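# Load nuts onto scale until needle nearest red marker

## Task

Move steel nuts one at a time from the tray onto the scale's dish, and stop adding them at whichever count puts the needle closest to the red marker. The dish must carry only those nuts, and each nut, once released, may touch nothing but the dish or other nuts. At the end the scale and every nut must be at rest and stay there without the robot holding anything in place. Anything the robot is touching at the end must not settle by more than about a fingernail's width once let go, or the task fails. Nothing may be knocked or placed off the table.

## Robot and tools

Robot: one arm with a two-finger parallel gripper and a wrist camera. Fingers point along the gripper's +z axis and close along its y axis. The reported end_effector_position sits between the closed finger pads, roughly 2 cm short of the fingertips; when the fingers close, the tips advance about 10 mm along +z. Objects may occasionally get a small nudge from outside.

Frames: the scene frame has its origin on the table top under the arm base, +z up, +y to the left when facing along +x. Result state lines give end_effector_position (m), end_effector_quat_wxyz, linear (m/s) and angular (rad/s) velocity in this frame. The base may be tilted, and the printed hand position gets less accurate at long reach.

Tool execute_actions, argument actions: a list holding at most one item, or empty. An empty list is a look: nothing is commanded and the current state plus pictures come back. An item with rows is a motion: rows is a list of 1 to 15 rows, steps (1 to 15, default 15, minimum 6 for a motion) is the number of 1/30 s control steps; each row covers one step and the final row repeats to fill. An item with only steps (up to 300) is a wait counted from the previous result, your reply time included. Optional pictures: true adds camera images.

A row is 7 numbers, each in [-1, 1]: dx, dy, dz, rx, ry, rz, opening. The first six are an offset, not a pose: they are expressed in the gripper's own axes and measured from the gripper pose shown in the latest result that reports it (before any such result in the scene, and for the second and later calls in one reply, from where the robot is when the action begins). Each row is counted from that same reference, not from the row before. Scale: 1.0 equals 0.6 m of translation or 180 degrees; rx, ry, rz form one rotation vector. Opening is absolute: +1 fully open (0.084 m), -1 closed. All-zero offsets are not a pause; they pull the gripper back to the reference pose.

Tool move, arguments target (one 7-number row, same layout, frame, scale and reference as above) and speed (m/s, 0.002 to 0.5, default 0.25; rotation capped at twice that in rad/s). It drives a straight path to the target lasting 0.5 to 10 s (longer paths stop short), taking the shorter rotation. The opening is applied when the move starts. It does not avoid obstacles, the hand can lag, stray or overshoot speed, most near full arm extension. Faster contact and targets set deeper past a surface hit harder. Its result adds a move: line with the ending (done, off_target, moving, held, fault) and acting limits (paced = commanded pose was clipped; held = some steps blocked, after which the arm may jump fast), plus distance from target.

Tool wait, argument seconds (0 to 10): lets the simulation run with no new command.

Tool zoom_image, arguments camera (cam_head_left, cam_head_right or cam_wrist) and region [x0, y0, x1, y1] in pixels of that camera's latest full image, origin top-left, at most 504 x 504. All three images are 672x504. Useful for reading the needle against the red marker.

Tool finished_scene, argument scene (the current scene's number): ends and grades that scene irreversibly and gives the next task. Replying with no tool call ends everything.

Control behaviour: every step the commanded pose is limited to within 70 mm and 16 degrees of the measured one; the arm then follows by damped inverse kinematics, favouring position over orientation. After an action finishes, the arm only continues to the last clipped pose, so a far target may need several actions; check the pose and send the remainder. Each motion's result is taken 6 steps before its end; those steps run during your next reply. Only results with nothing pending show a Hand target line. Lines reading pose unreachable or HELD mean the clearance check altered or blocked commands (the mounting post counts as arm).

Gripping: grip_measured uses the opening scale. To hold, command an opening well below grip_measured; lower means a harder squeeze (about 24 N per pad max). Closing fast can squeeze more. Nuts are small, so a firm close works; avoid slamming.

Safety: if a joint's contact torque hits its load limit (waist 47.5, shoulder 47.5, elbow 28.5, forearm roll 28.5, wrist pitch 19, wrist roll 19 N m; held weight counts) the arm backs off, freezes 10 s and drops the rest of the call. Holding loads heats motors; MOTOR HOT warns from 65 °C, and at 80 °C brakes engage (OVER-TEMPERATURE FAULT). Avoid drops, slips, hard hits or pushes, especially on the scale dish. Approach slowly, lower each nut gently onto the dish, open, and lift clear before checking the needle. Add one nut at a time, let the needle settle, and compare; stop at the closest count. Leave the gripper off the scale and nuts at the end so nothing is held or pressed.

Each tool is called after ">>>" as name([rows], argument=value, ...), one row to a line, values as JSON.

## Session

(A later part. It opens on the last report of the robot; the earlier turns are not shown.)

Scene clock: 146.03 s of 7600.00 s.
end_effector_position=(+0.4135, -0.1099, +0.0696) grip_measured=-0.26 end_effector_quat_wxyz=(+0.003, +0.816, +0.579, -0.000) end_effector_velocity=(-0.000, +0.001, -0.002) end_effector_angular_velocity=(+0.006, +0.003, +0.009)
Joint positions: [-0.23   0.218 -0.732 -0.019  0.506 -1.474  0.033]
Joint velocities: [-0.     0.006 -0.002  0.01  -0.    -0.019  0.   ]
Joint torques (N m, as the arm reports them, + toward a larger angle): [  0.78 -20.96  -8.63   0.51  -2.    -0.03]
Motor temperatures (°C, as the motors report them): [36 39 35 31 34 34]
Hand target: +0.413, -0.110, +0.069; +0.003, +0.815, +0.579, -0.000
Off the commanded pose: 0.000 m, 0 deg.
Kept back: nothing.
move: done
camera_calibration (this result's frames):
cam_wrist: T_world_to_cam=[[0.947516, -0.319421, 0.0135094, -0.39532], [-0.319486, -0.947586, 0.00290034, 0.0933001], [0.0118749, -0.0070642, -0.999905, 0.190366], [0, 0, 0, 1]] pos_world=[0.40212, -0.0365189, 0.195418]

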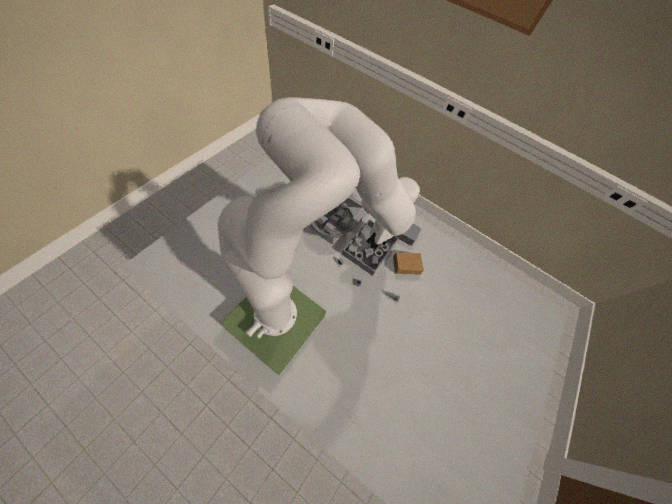

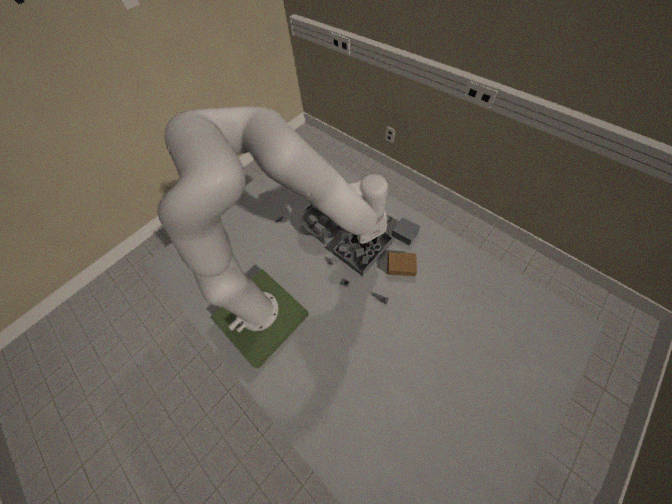

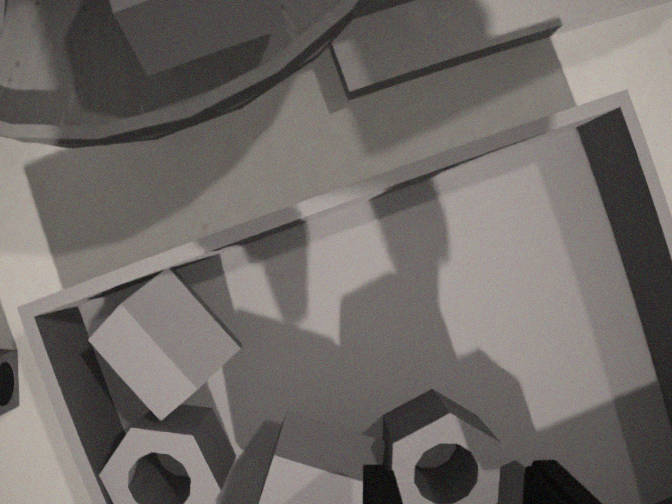

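>>> move(target=[0.0365, 0.0017, 0.018, 0, 0, 0, -0.24], speed=0.05)

>>> move(target=[0, 0, 0.019, 0, 0, 0, -0.24], speed=0.025)

>>> move(target=[0, 0, 0, 0, 0, 0, -0.5], speed=0.02)

Scene clock: 147.23 s of 7600.00 s.
end_effector_position=(+0.4218, -0.0898, +0.0588) grip_measured=-0.26 end_effector_quat_wxyz=(+0.004, +0.816, +0.579, -0.000) end_effector_velocity=(+0.001, +0.001, -0.001) end_effector_angular_velocity=(-0.002, -0.001, +0.002)
Joint positions: [-0.181  0.257 -0.746 -0.021  0.48  -1.422  0.033]
Joint velocities: [ 0.003  0.003 -0.002 -0.003 -0.002  0.004  0.   ]
Joint torques (N m, as the arm reports them, + toward a larger angle): [  1.08 -21.45  -8.45   0.32  -1.87  -0.02]
Motor temperatures (°C, as the motors report them): [36 39 35 31 34 34]
Hand target: +0.422, -0.090, +0.059; +0.003, +0.816, +0.579, -0.000
Off the commanded pose: 0.000 m, 0 deg.
Kept back: nothing.
move: done
camera_calibration (this result's frames):
cam_wrist: T_world_to_cam=[[0.947499, -0.319466, 0.0137041, -0.39665], [-0.319533, -0.947571, 0.00295861, 0.114985], [0.0120405, -0.0071822, -0.999902, 0.1796], [0, 0, 0, 1]] pos_world=[0.410405, -0.0164697, 0.184678]

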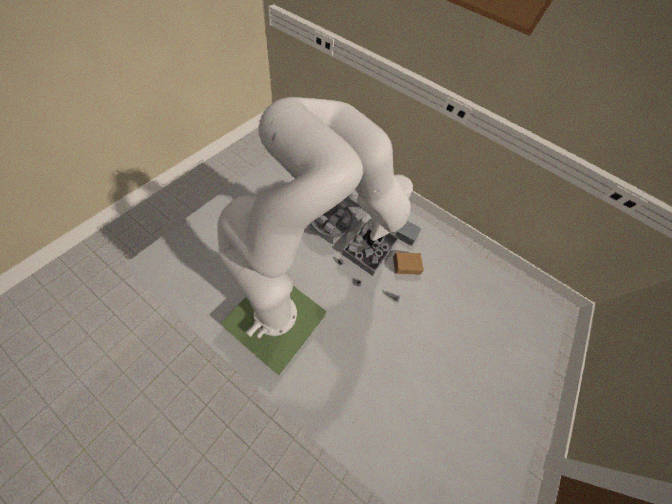

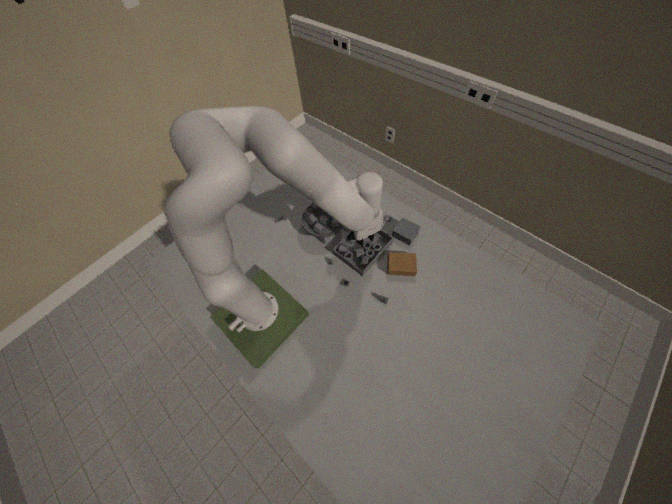

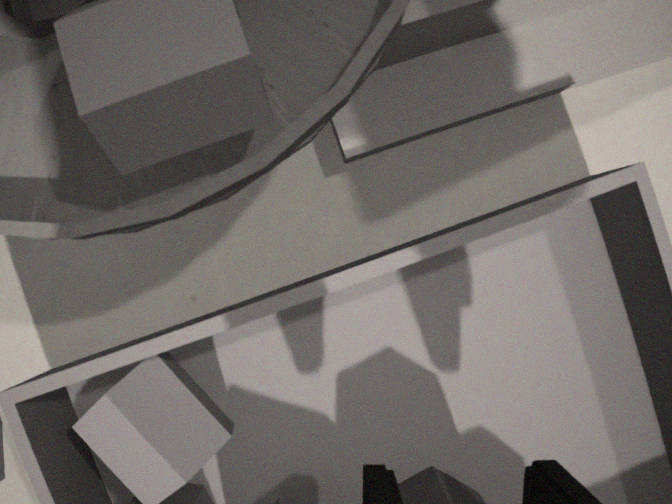

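Scene clock: 148.00 s of 7600.00 s.
end_effector_position=(+0.4219, -0.0899, +0.0477) grip_measured=-0.26 end_effector_quat_wxyz=(+0.004, +0.816, +0.579, -0.000) end_effector_velocity=(+0.000, -0.000, -0.001) end_effector_angular_velocity=(-0.000, -0.000, +0.000)
Joint positions: [-0.181  0.29  -0.747 -0.023  0.449 -1.421  0.033]
Joint velocities: [-0.     0.004 -0.001 -0.    -0.003 -0.    -0.   ]
Joint torques (N m, as the arm reports them, + toward a larger angle): [  0.88 -21.61  -8.06   0.48  -1.97  -0.18]
Motor temperatures (°C, as the motors report them): [36 39 35 31 34 34]
Hand target: +0.422, -0.090, +0.047; +0.003, +0.816, +0.579, -0.000
Off the commanded pose: 0.000 m, 0 deg.
Kept back: nothing.
move: done
camera_calibration (this result's frames):
cam_wrist: T_world_to_cam=[[0.94751, -0.319428, 0.0138337, -0.396622], [-0.319494, -0.947584, 0.00287685, 0.115], [0.0121896, -0.00714564, -0.9999, 0.168356], [0, 0, 0, 1]] pos_world=[0.410493, -0.0165166, 0.173495]

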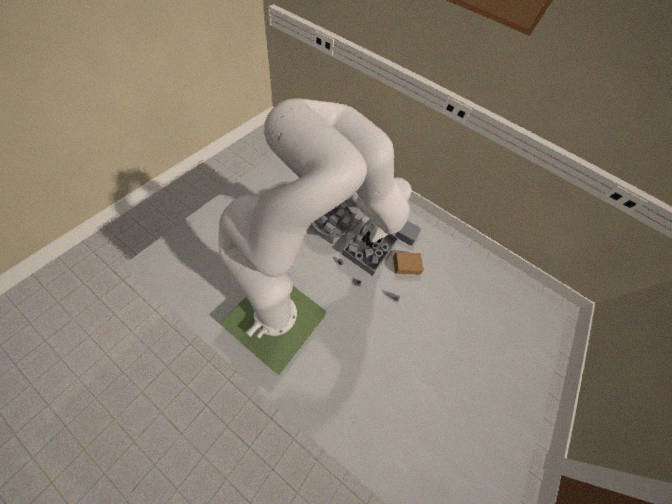

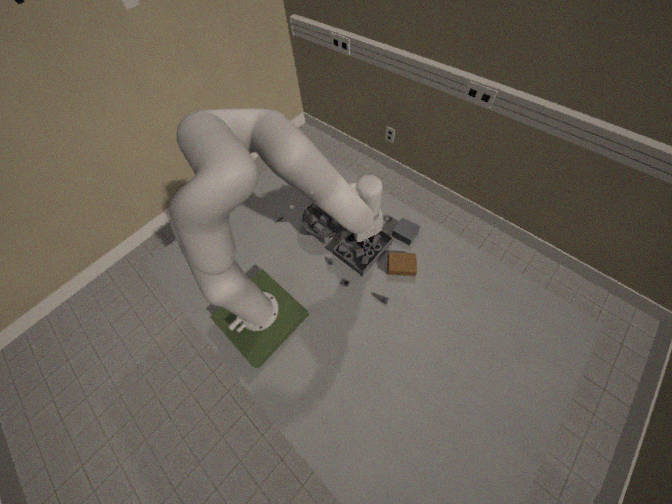

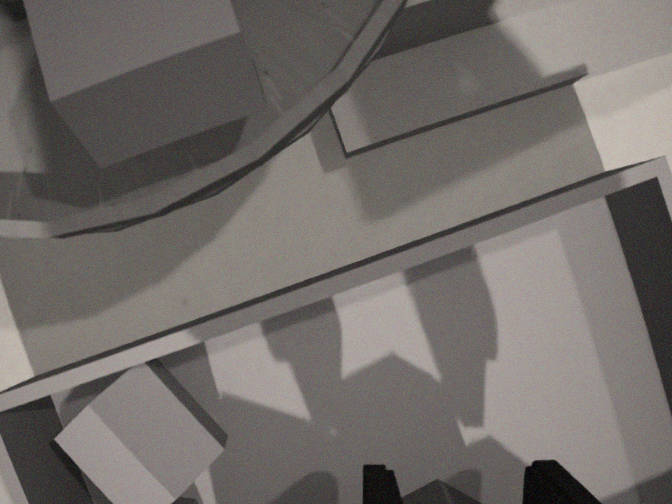

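Scene clock: 148.50 s of 7600.00 s.
end_effector_position=(+0.4219, -0.0899, +0.0477) grip_measured=-0.36 end_effector_quat_wxyz=(+0.004, +0.816, +0.579, -0.000) end_effector_velocity=(-0.000, +0.000, +0.000) end_effector_angular_velocity=(+0.000, +0.001, -0.001)
Joint positions: [-0.181  0.29  -0.747 -0.023  0.449 -1.421  0.028]
Joint velocities: [ 0.    -0.001  0.001  0.     0.001  0.001  0.   ]
Joint torques (N m, as the arm reports them, + toward a larger angle): [  0.52 -20.86  -8.08   0.58  -2.04  -0.1 ]
Motor temperatures (°C, as the motors report them): [36 39 35 31 34 34]
Hand target: +0.422, -0.090, +0.048; +0.004, +0.816, +0.579, -0.000
Off the commanded pose: 0.000 m, 0 deg.
Kept back: nothing.
move: done
camera_calibration (this result's frames):
cam_wrist: T_world_to_cam=[[0.94751, -0.319425, 0.0138828, -0.396641], [-0.319492, -0.947585, 0.00287108, 0.115003], [0.012238, -0.00715582, -0.9999, 0.168356], [0, 0, 0, 1]] pos_world=[0.410504, -0.0165173, 0.173516]

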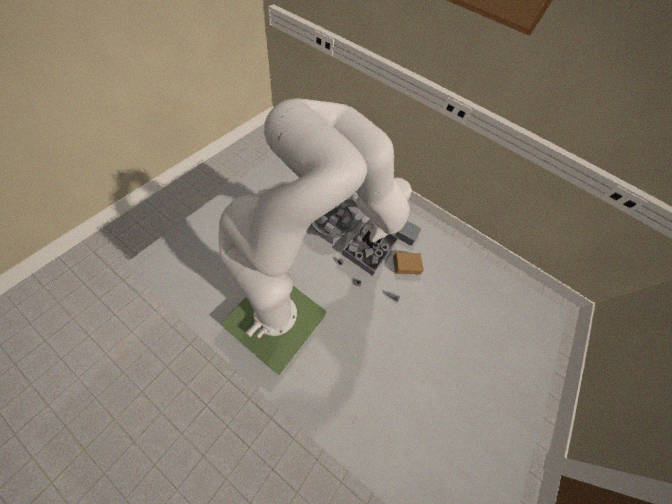

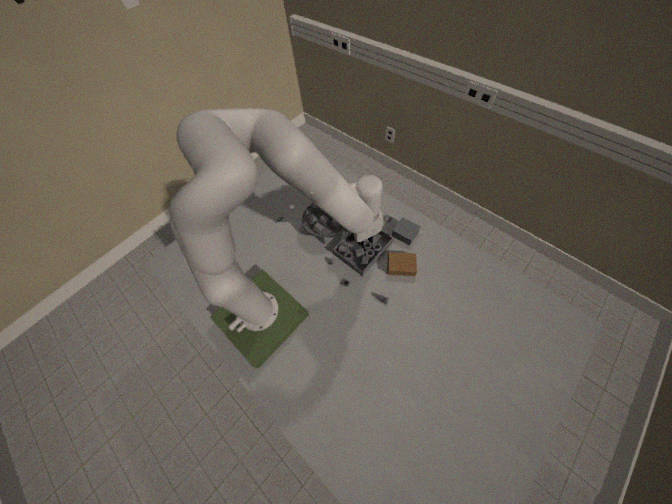

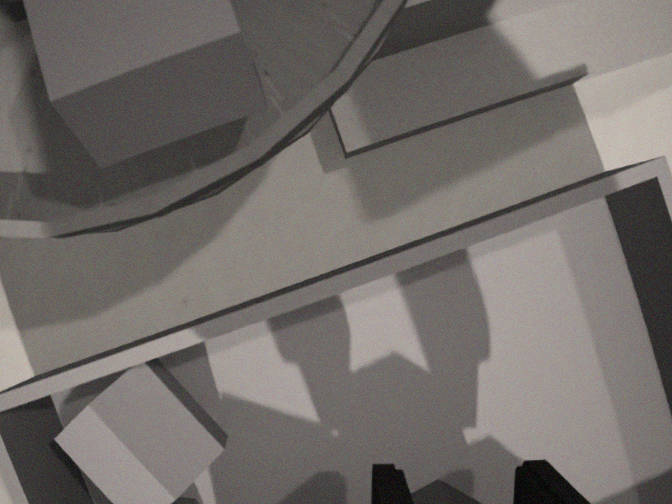

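Held. Slide out 18 mm (+gx), reopen, recentre.

>>> move(target=[0.032, 0.005, -0.001, 0, 0, 0, -0.5], speed=0.03)

>>> move(target=[0, 0, 0, 0, 0, 0, -0.22], speed=0.03)

>>> move(target=[-0.024, 0, 0.012, 0, 0, 0, -0.22], speed=0.03)

Scene clock: 149.70 s of 7600.00 s.
end_effector_position=(+0.4315, -0.0730, +0.0484) grip_measured=-0.36 end_effector_quat_wxyz=(+0.004, +0.816, +0.579, +0.000) end_effector_velocity=(-0.000, +0.000, +0.000) end_effector_angular_velocity=(+0.001, +0.002, -0.004)
Joint positions: [-0.139  0.303 -0.77  -0.023  0.459 -1.379  0.028]
Joint velocities: [ 0.001 -0.001 -0.     0.001  0.004  0.004  0.   ]
Joint torques (N m, as the arm reports them, + toward a larger angle): [  1.59 -21.08  -8.27   0.77  -1.83  -0.06]
Motor temperatures (°C, as the motors report them): [36 39 35 31 34 34]
Hand target: +0.431, -0.073, +0.048; +0.004, +0.816, +0.579, -0.000
Off the commanded pose: 0.001 m, 0 deg.
Kept back: nothing.
move: done
camera_calibration (this result's frames):
cam_wrist: T_world_to_cam=[[0.947495, -0.319419, 0.0149766, -0.400373], [-0.319494, -0.947584, 0.00283063, 0.134005], [0.0132875, -0.00746694, -0.999884, 0.168571], [0, 0, 0, 1]] pos_world=[0.419925, 0.00035295, 0.174169]

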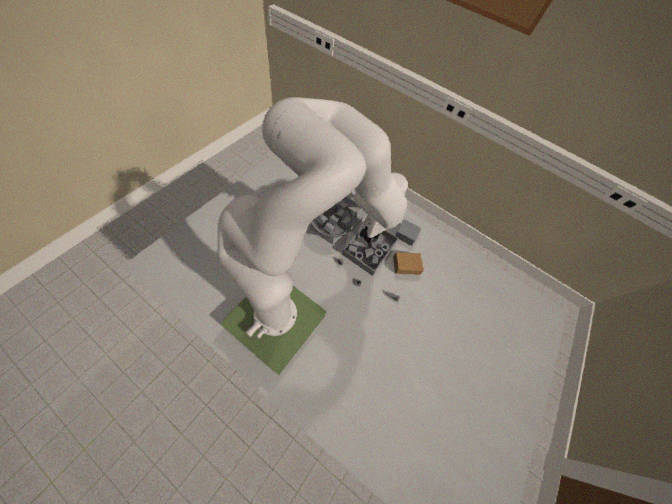

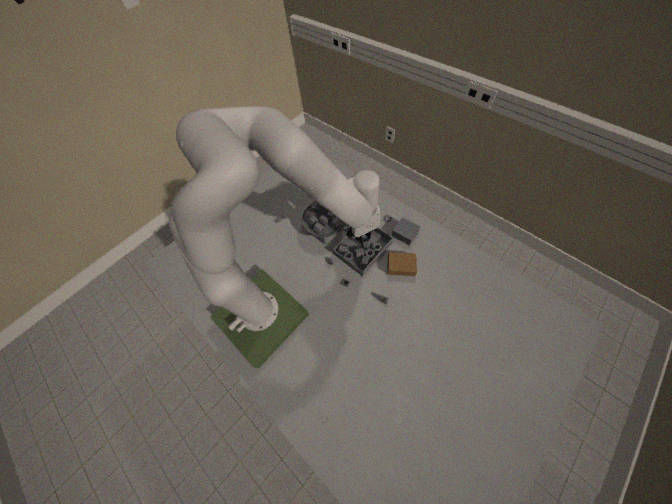

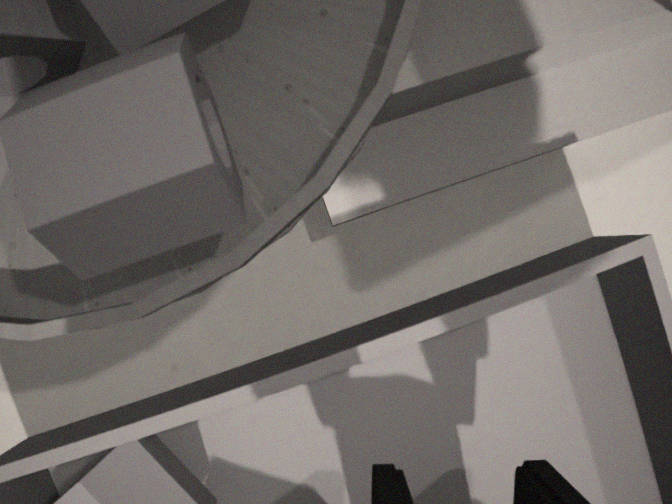

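Scene clock: 150.20 s of 7600.00 s.
end_effector_position=(+0.4314, -0.0730, +0.0483) grip_measured=-0.24 end_effector_quat_wxyz=(+0.004, +0.816, +0.579, +0.000) end_effector_velocity=(-0.001, +0.000, -0.000) end_effector_angular_velocity=(+0.001, +0.001, -0.002)
Joint positions: [-0.139  0.303 -0.77  -0.023  0.459 -1.379  0.034]
Joint velocities: [-0.    -0.     0.001  0.001  0.     0.001  0.   ]
Joint torques (N m, as the arm reports them, + toward a larger angle): [  0.87 -21.72  -8.34   0.52  -1.98  -0.02]
Motor temperatures (°C, as the motors report them): [36 39 35 31 34 34]
Hand target: +0.431, -0.073, +0.048; +0.004, +0.816, +0.579, +0.000
Off the commanded pose: 0.000 m, 0 deg.
Kept back: nothing.
move: done
camera_calibration (this result's frames):
cam_wrist: T_world_to_cam=[[0.947507, -0.319388, 0.0148793, -0.400332], [-0.319462, -0.947595, 0.0028411, 0.134004], [0.0131922, -0.00744535, -0.999885, 0.16858], [0, 0, 0, 1]] pos_world=[0.419903, 0.000375196, 0.174137]

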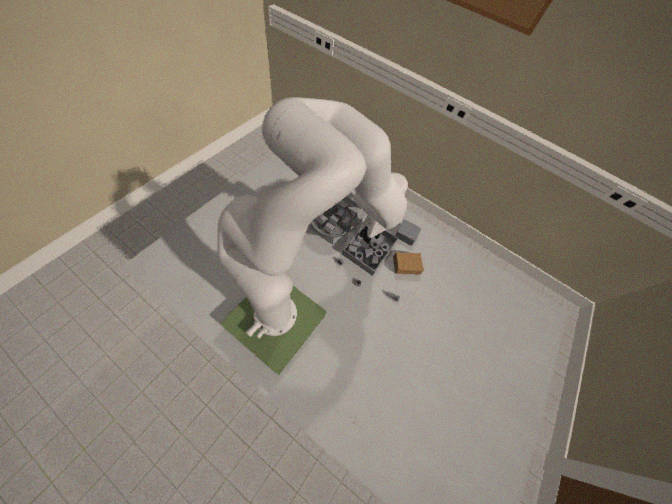

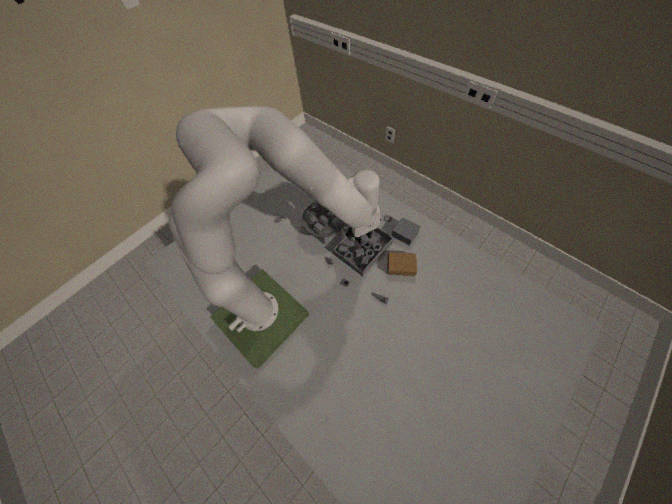

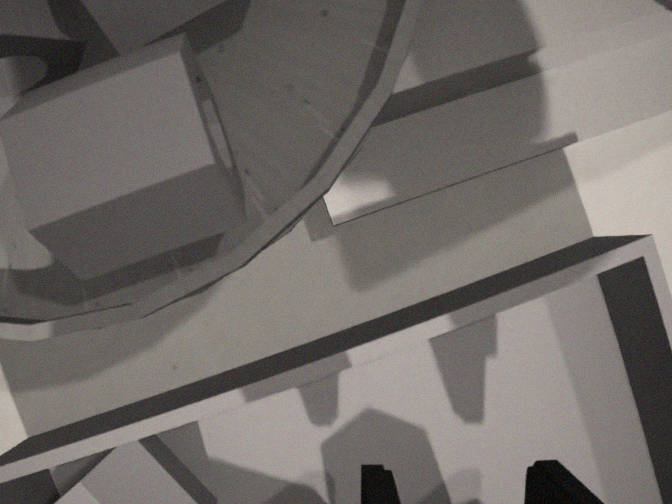

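Scene clock: 151.07 s of 7600.00 s.
end_effector_position=(+0.4267, -0.0864, +0.0412) grip_measured=-0.23 end_effector_quat_wxyz=(+0.004, +0.816, +0.579, +0.000) end_effector_velocity=(+0.000, -0.001, +0.000) end_effector_angular_velocity=(-0.000, -0.002, -0.001)
Joint positions: [-0.171  0.318 -0.763 -0.023  0.436 -1.411  0.034]
Joint velocities: [-0.003  0.    -0.     0.001 -0.003 -0.003  0.   ]
Joint torques (N m, as the arm reports them, + toward a larger angle): [  0.36 -21.81  -8.37   0.36  -2.29  -0.03]
Motor temperatures (°C, as the motors report them): [36 39 35 31 34 34]
Hand target: +0.427, -0.087, +0.041; +0.004, +0.816, +0.579, +0.000
Off the commanded pose: 0.000 m, 0 deg.
Kept back: nothing.
move: done
camera_calibration (this result's frames):
cam_wrist: T_world_to_cam=[[0.947529, -0.319328, 0.0147604, -0.400016], [-0.3194, -0.947616, 0.00272551, 0.119776], [0.0131168, -0.00729697, -0.999887, 0.161498], [0, 0, 0, 1]] pos_world=[0.415165, -0.0130558, 0.167058]

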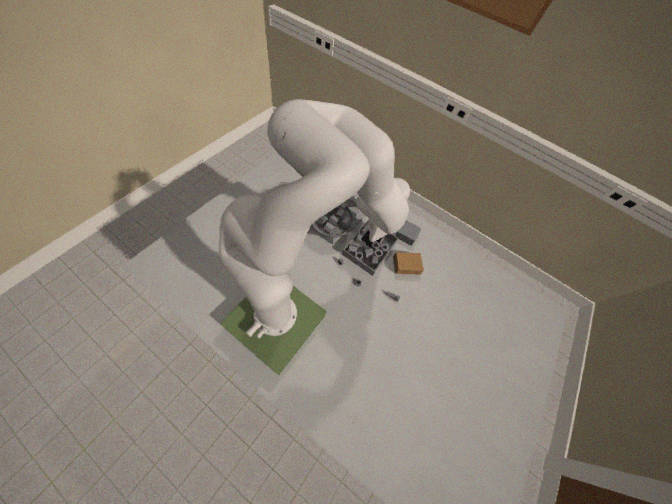

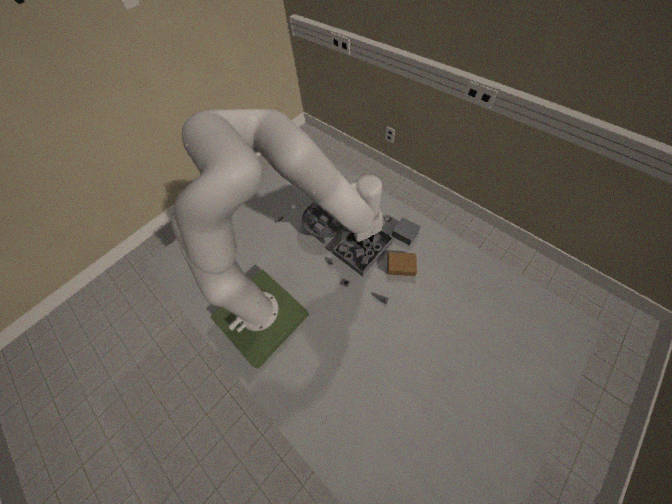

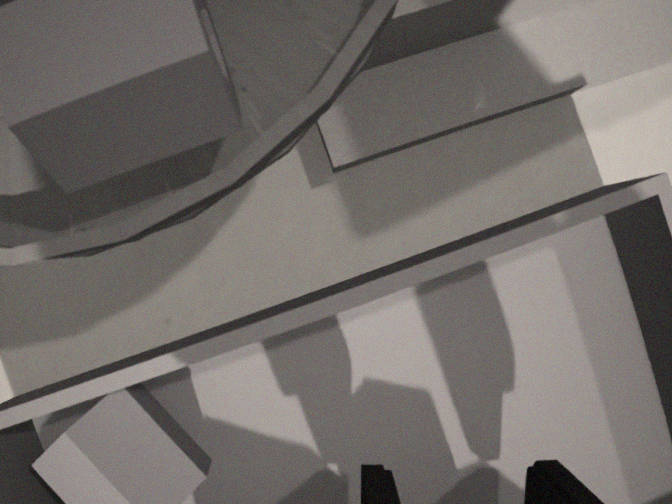

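>>> move(target=[0, 0, -0.03, 0, 0, 0, -0.22], speed=0.06)

>>> move(target=[-0.05, 0, -0.017, 0, 0, 0, -0.22], speed=0.08)

Scene clock: 152.10 s of 7600.00 s.
end_effector_position=(+0.4265, -0.0863, +0.0590) grip_measured=-0.24 end_effector_quat_wxyz=(+0.004, +0.816, +0.579, +0.000) end_effector_velocity=(-0.001, +0.000, +0.002) end_effector_angular_velocity=(+0.000, +0.003, +0.002)
Joint positions: [-0.171  0.266 -0.76  -0.021  0.485 -1.412  0.034]
Joint velocities: [ 0.001 -0.005  0.001 -0.001  0.007 -0.001 -0.   ]
Joint torques (N m, as the arm reports them, + toward a larger angle): [  1.21 -21.23  -8.75   0.57  -2.11   0.03]
Motor temperatures (°C, as the motors report them): [36 39 35 31 34 34]
Hand target: +0.427, -0.086, +0.059; +0.004, +0.816, +0.579, +0.000
Off the commanded pose: 0.000 m, 0 deg.
Kept back: nothing.
move: done
camera_calibration (this result's frames):
cam_wrist: T_world_to_cam=[[0.947516, -0.319378, 0.0145324, -0.400048], [-0.31945, -0.947599, 0.00285314, 0.119753], [0.0128596, -0.00734576, -0.99989, 0.179332], [0, 0, 0, 1]] pos_world=[0.415001, -0.0129713, 0.184784]

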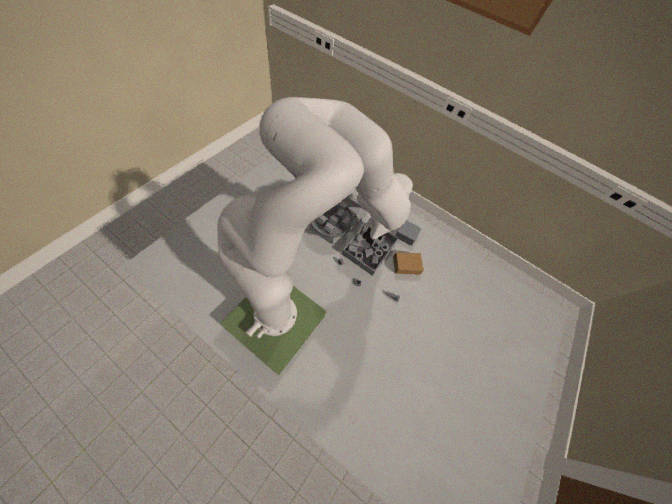

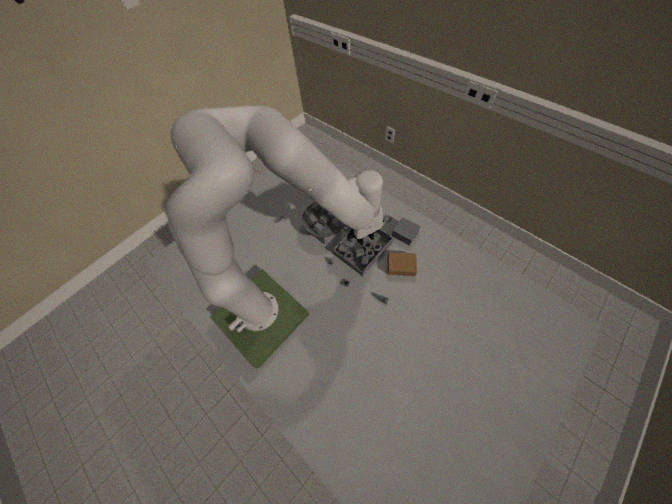

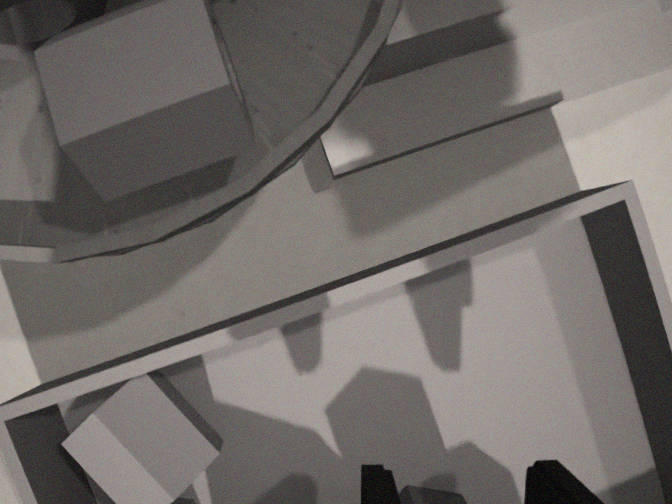

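Scene clock: 152.93 s of 7600.00 s.
end_effector_position=(+0.4164, -0.1143, +0.0691) grip_measured=-0.24 end_effector_quat_wxyz=(+0.004, +0.816, +0.579, +0.000) end_effector_velocity=(-0.001, -0.002, +0.001) end_effector_angular_velocity=(+0.000, +0.000, +0.002)
Joint positions: [-0.239  0.229 -0.747 -0.019  0.509 -1.483  0.034]
Joint velocities: [-0.004 -0.003  0.     0.001  0.003 -0.007 -0.   ]
Joint torques (N m, as the arm reports them, + toward a larger angle): [  1.39 -21.1   -8.64   0.49  -1.9   -0.06]
Motor temperatures (°C, as the motors report them): [36 39 35 31 34 34]
Hand target: +0.416, -0.115, +0.069; +0.004, +0.816, +0.579, +0.000
Off the commanded pose: 0.000 m, 0 deg.
Kept back: nothing.
move: done
camera_calibration (this result's frames):
cam_wrist: T_world_to_cam=[[0.947547, -0.319296, 0.0143031, -0.399583], [-0.319365, -0.947628, 0.00274285, 0.0900408], [0.0126782, -0.00716687, -0.999894, 0.189499], [0, 0, 0, 1]] pos_world=[0.404977, -0.040902, 0.194947]

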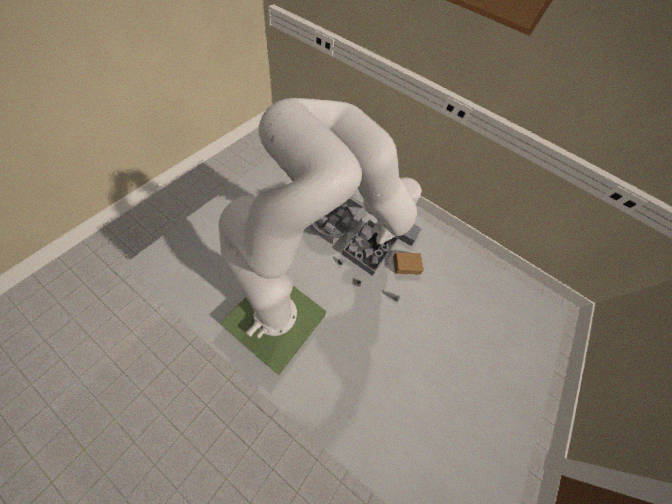

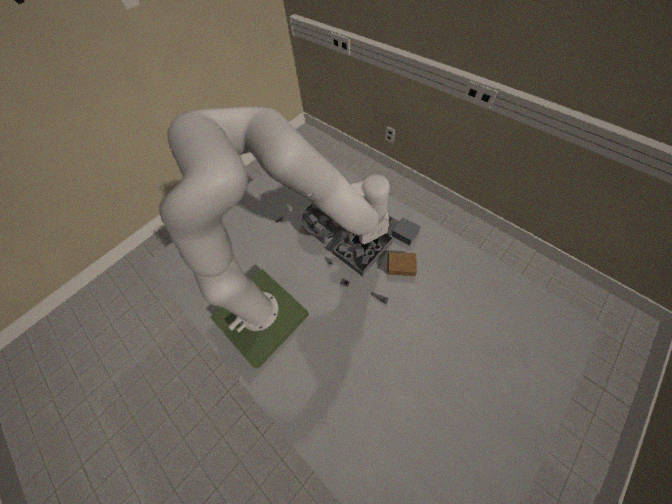

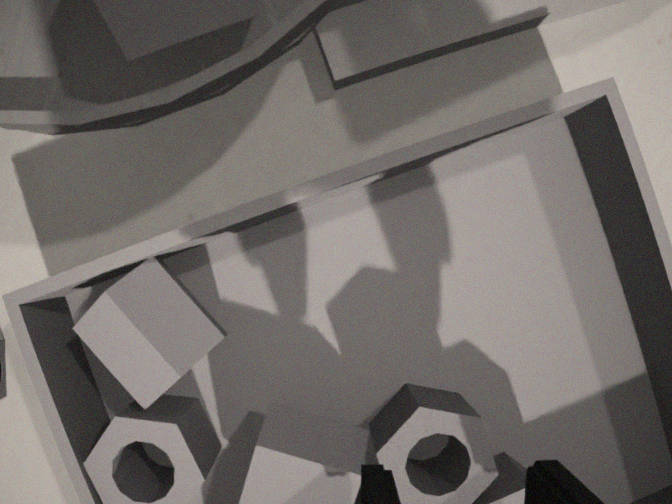

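>>> move(target=[-0.11, 0.028, -0.135, 0, 0, 0, -0.22], speed=0.2)

Scene clock: 154.30 s of 7600.00 s.
end_effector_position=(+0.4096, -0.1813, +0.1497) grip_measured=-0.24 end_effector_quat_wxyz=(+0.003, +0.816, +0.579, -0.000) end_effector_velocity=(+0.001, -0.003, +0.004) end_effector_angular_velocity=(-0.002, -0.006, +0.000)
Joint positions: [-0.386  0.079 -0.846 -0.011  0.758 -1.639  0.034]
Joint velocities: [-0.004 -0.006 -0.007  0.001  0.006 -0.005 -0.   ]
Joint torques (N m, as the arm reports them, + toward a larger angle): [  0.79 -20.68 -10.27   0.44  -2.01   0.05]
Motor temperatures (°C, as the motors report them): [36 39 35 31 34 34]
Hand target: +0.410, -0.182, +0.150; +0.004, +0.816, +0.579, +0.000
Off the commanded pose: 0.001 m, 0 deg.
Kept back: nothing.
move: done
camera_calibration (this result's frames):
cam_wrist: T_world_to_cam=[[0.947536, -0.319376, 0.0131957, -0.415472], [-0.319436, -0.947604, 0.00263628, 0.0241823], [0.0116624, -0.00671316, -0.999909, 0.270218], [0, 0, 0, 1]] pos_world=[0.398248, -0.107963, 0.275612]

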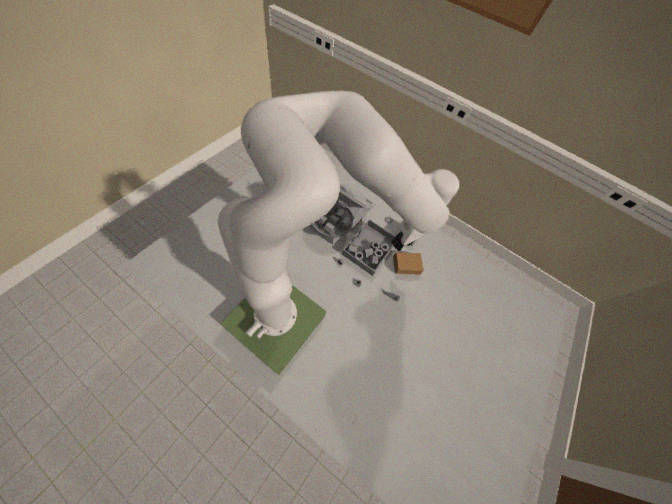

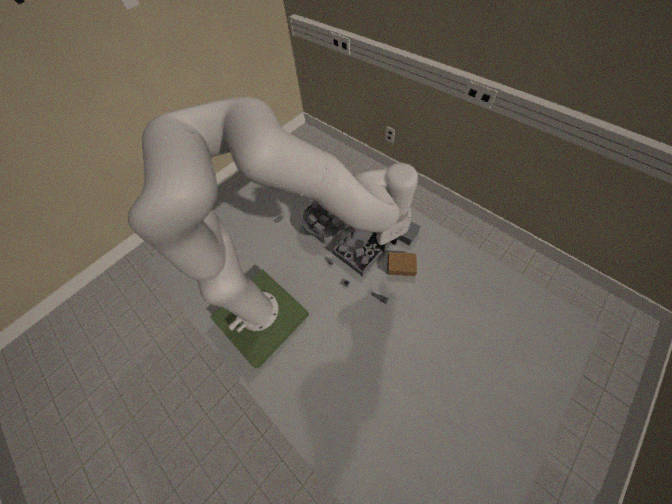

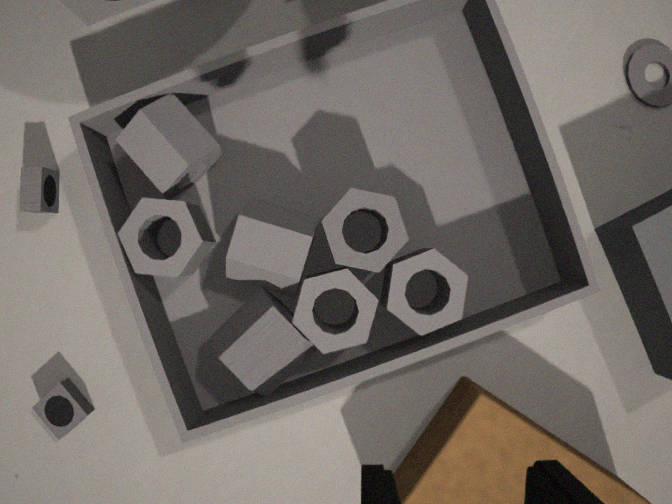

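>>> zoom_image(camera="cam_wrist", region=[80, 80, 500, 440])

Region (80, 80, 500, 440) of cam_wrist's 672x504 image, scaled by 1.200, with more detail than that image has; it fills the top 432 rows of this view, and the rest is white.

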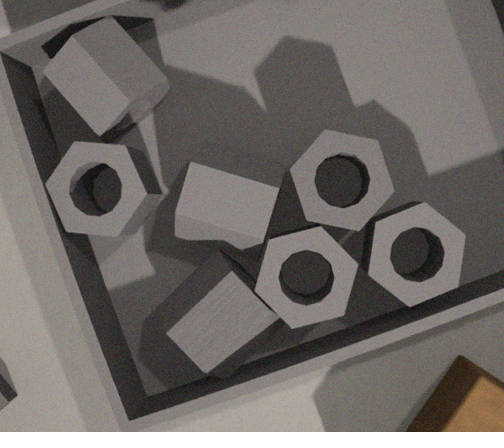

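>>> move(target=[0.162, -0.011, 0.149, 0, 0, 0, 0.095], speed=0.2)

>>> move(target=[0, 0, 0.04, 0, 0, 0, 0.095], speed=0.04)

Scene clock: 157.77 s of 7600.00 s.
end_effector_position=(+0.4363, -0.0882, +0.0605) grip_measured=+0.08 end_effector_quat_wxyz=(+0.004, +0.816, +0.579, +0.000) end_effector_velocity=(+0.000, +0.002, -0.003) end_effector_angular_velocity=(-0.000, +0.003, +0.002)
Joint positions: [-0.17   0.287 -0.798 -0.02   0.504 -1.413  0.048]
Joint velocities: [ 0.005  0.009 -0.002 -0.002 -0.004  0.005  0.   ]
Joint torques (N m, as the arm reports them, + toward a larger angle): [  1.16 -22.42  -8.72   0.65  -1.86  -0.11]
Motor temperatures (°C, as the motors report them): [36 39 35 31 34 34]
Hand target: +0.436, -0.088, +0.060; +0.003, +0.815, +0.579, -0.000
Off the commanded pose: 0.001 m, 0 deg.
Kept back: nothing.
move: done
camera_calibration (this result's frames):
cam_wrist: T_world_to_cam=[[0.947531, -0.319351, 0.0141343, -0.409965], [-0.319418, -0.94761, 0.00275841, 0.121083], [0.0125129, -0.00712844, -0.999896, 0.180924], [0, 0, 0, 1]] pos_world=[0.424867, -0.0148934, 0.186366]

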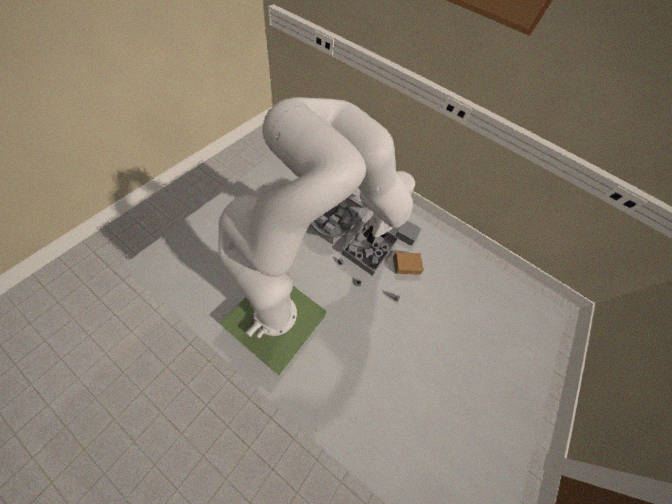

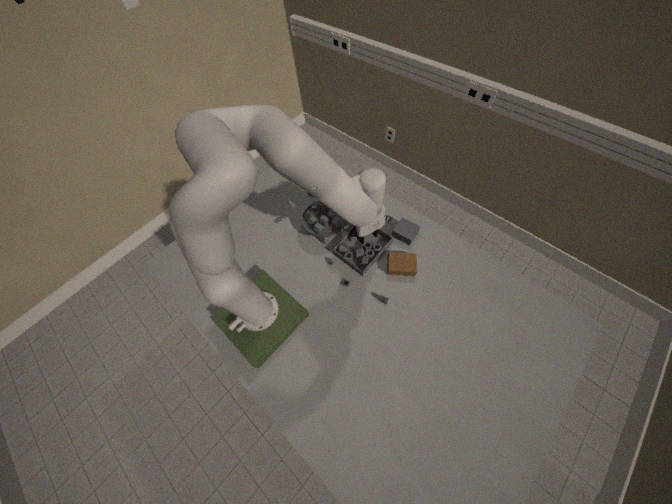

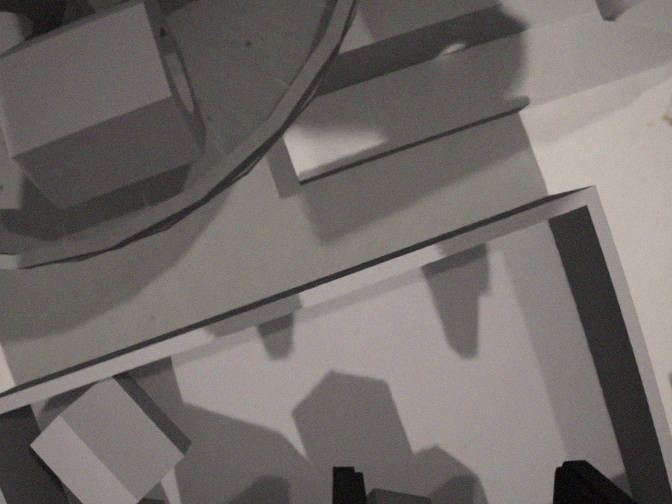

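Scene clock: 158.70 s of 7600.00 s.
end_effector_position=(+0.4364, -0.0883, +0.0367) grip_measured=+0.08 end_effector_quat_wxyz=(+0.004, +0.816, +0.579, +0.000) end_effector_velocity=(+0.001, +0.000, -0.001) end_effector_angular_velocity=(-0.001, -0.003, +0.001)
Joint positions: [-0.171  0.354 -0.803 -0.023  0.441 -1.412  0.048]
Joint velocities: [ 0.001  0.005 -0.002 -0.    -0.007  0.     0.   ]
Joint torques (N m, as the arm reports them, + toward a larger angle): [  0.49 -22.69  -8.65   0.59  -2.26   0.01]
Motor temperatures (°C, as the motors report them): [36 39 35 31 34 34]
Hand target: +0.436, -0.088, +0.037; +0.004, +0.816, +0.579, +0.000
Off the commanded pose: 0.000 m, 0 deg.
Kept back: nothing.
move: done
camera_calibration (this result's frames):
cam_wrist: T_world_to_cam=[[0.947558, -0.319278, 0.013974, -0.40971], [-0.319343, -0.947635, 0.00264838, 0.121093], [0.0123967, -0.006972, -0.999899, 0.157203], [0, 0, 0, 1]] pos_world=[0.424945, -0.0149634, 0.162592]

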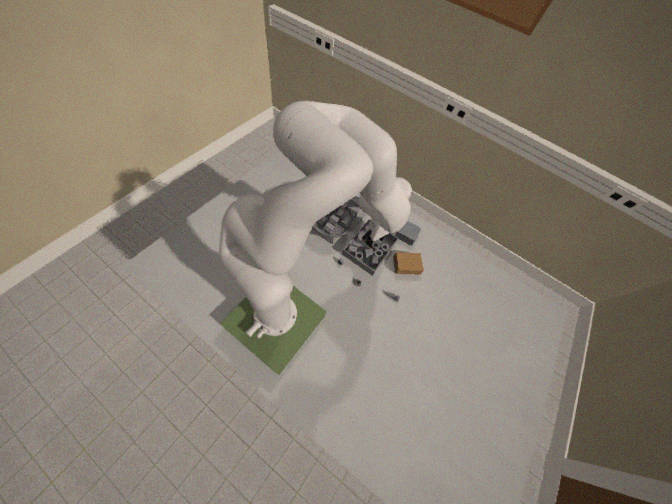

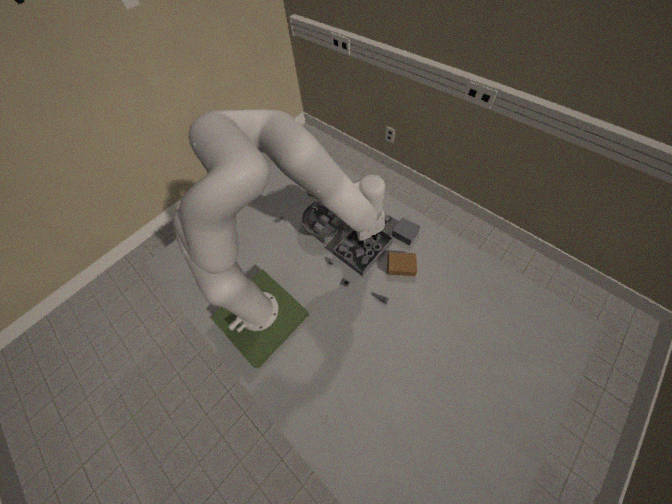

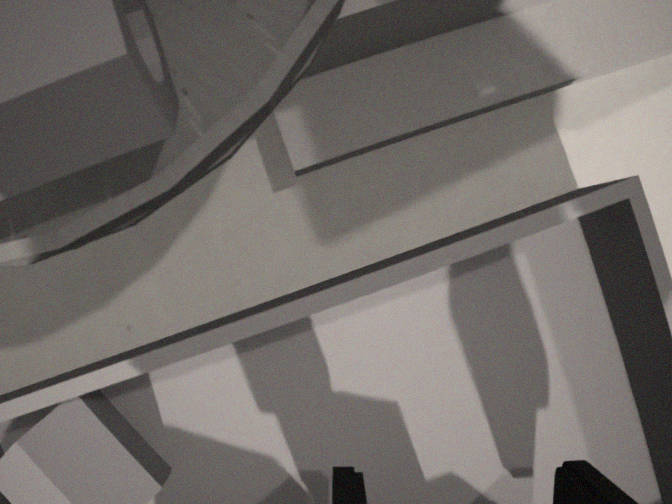

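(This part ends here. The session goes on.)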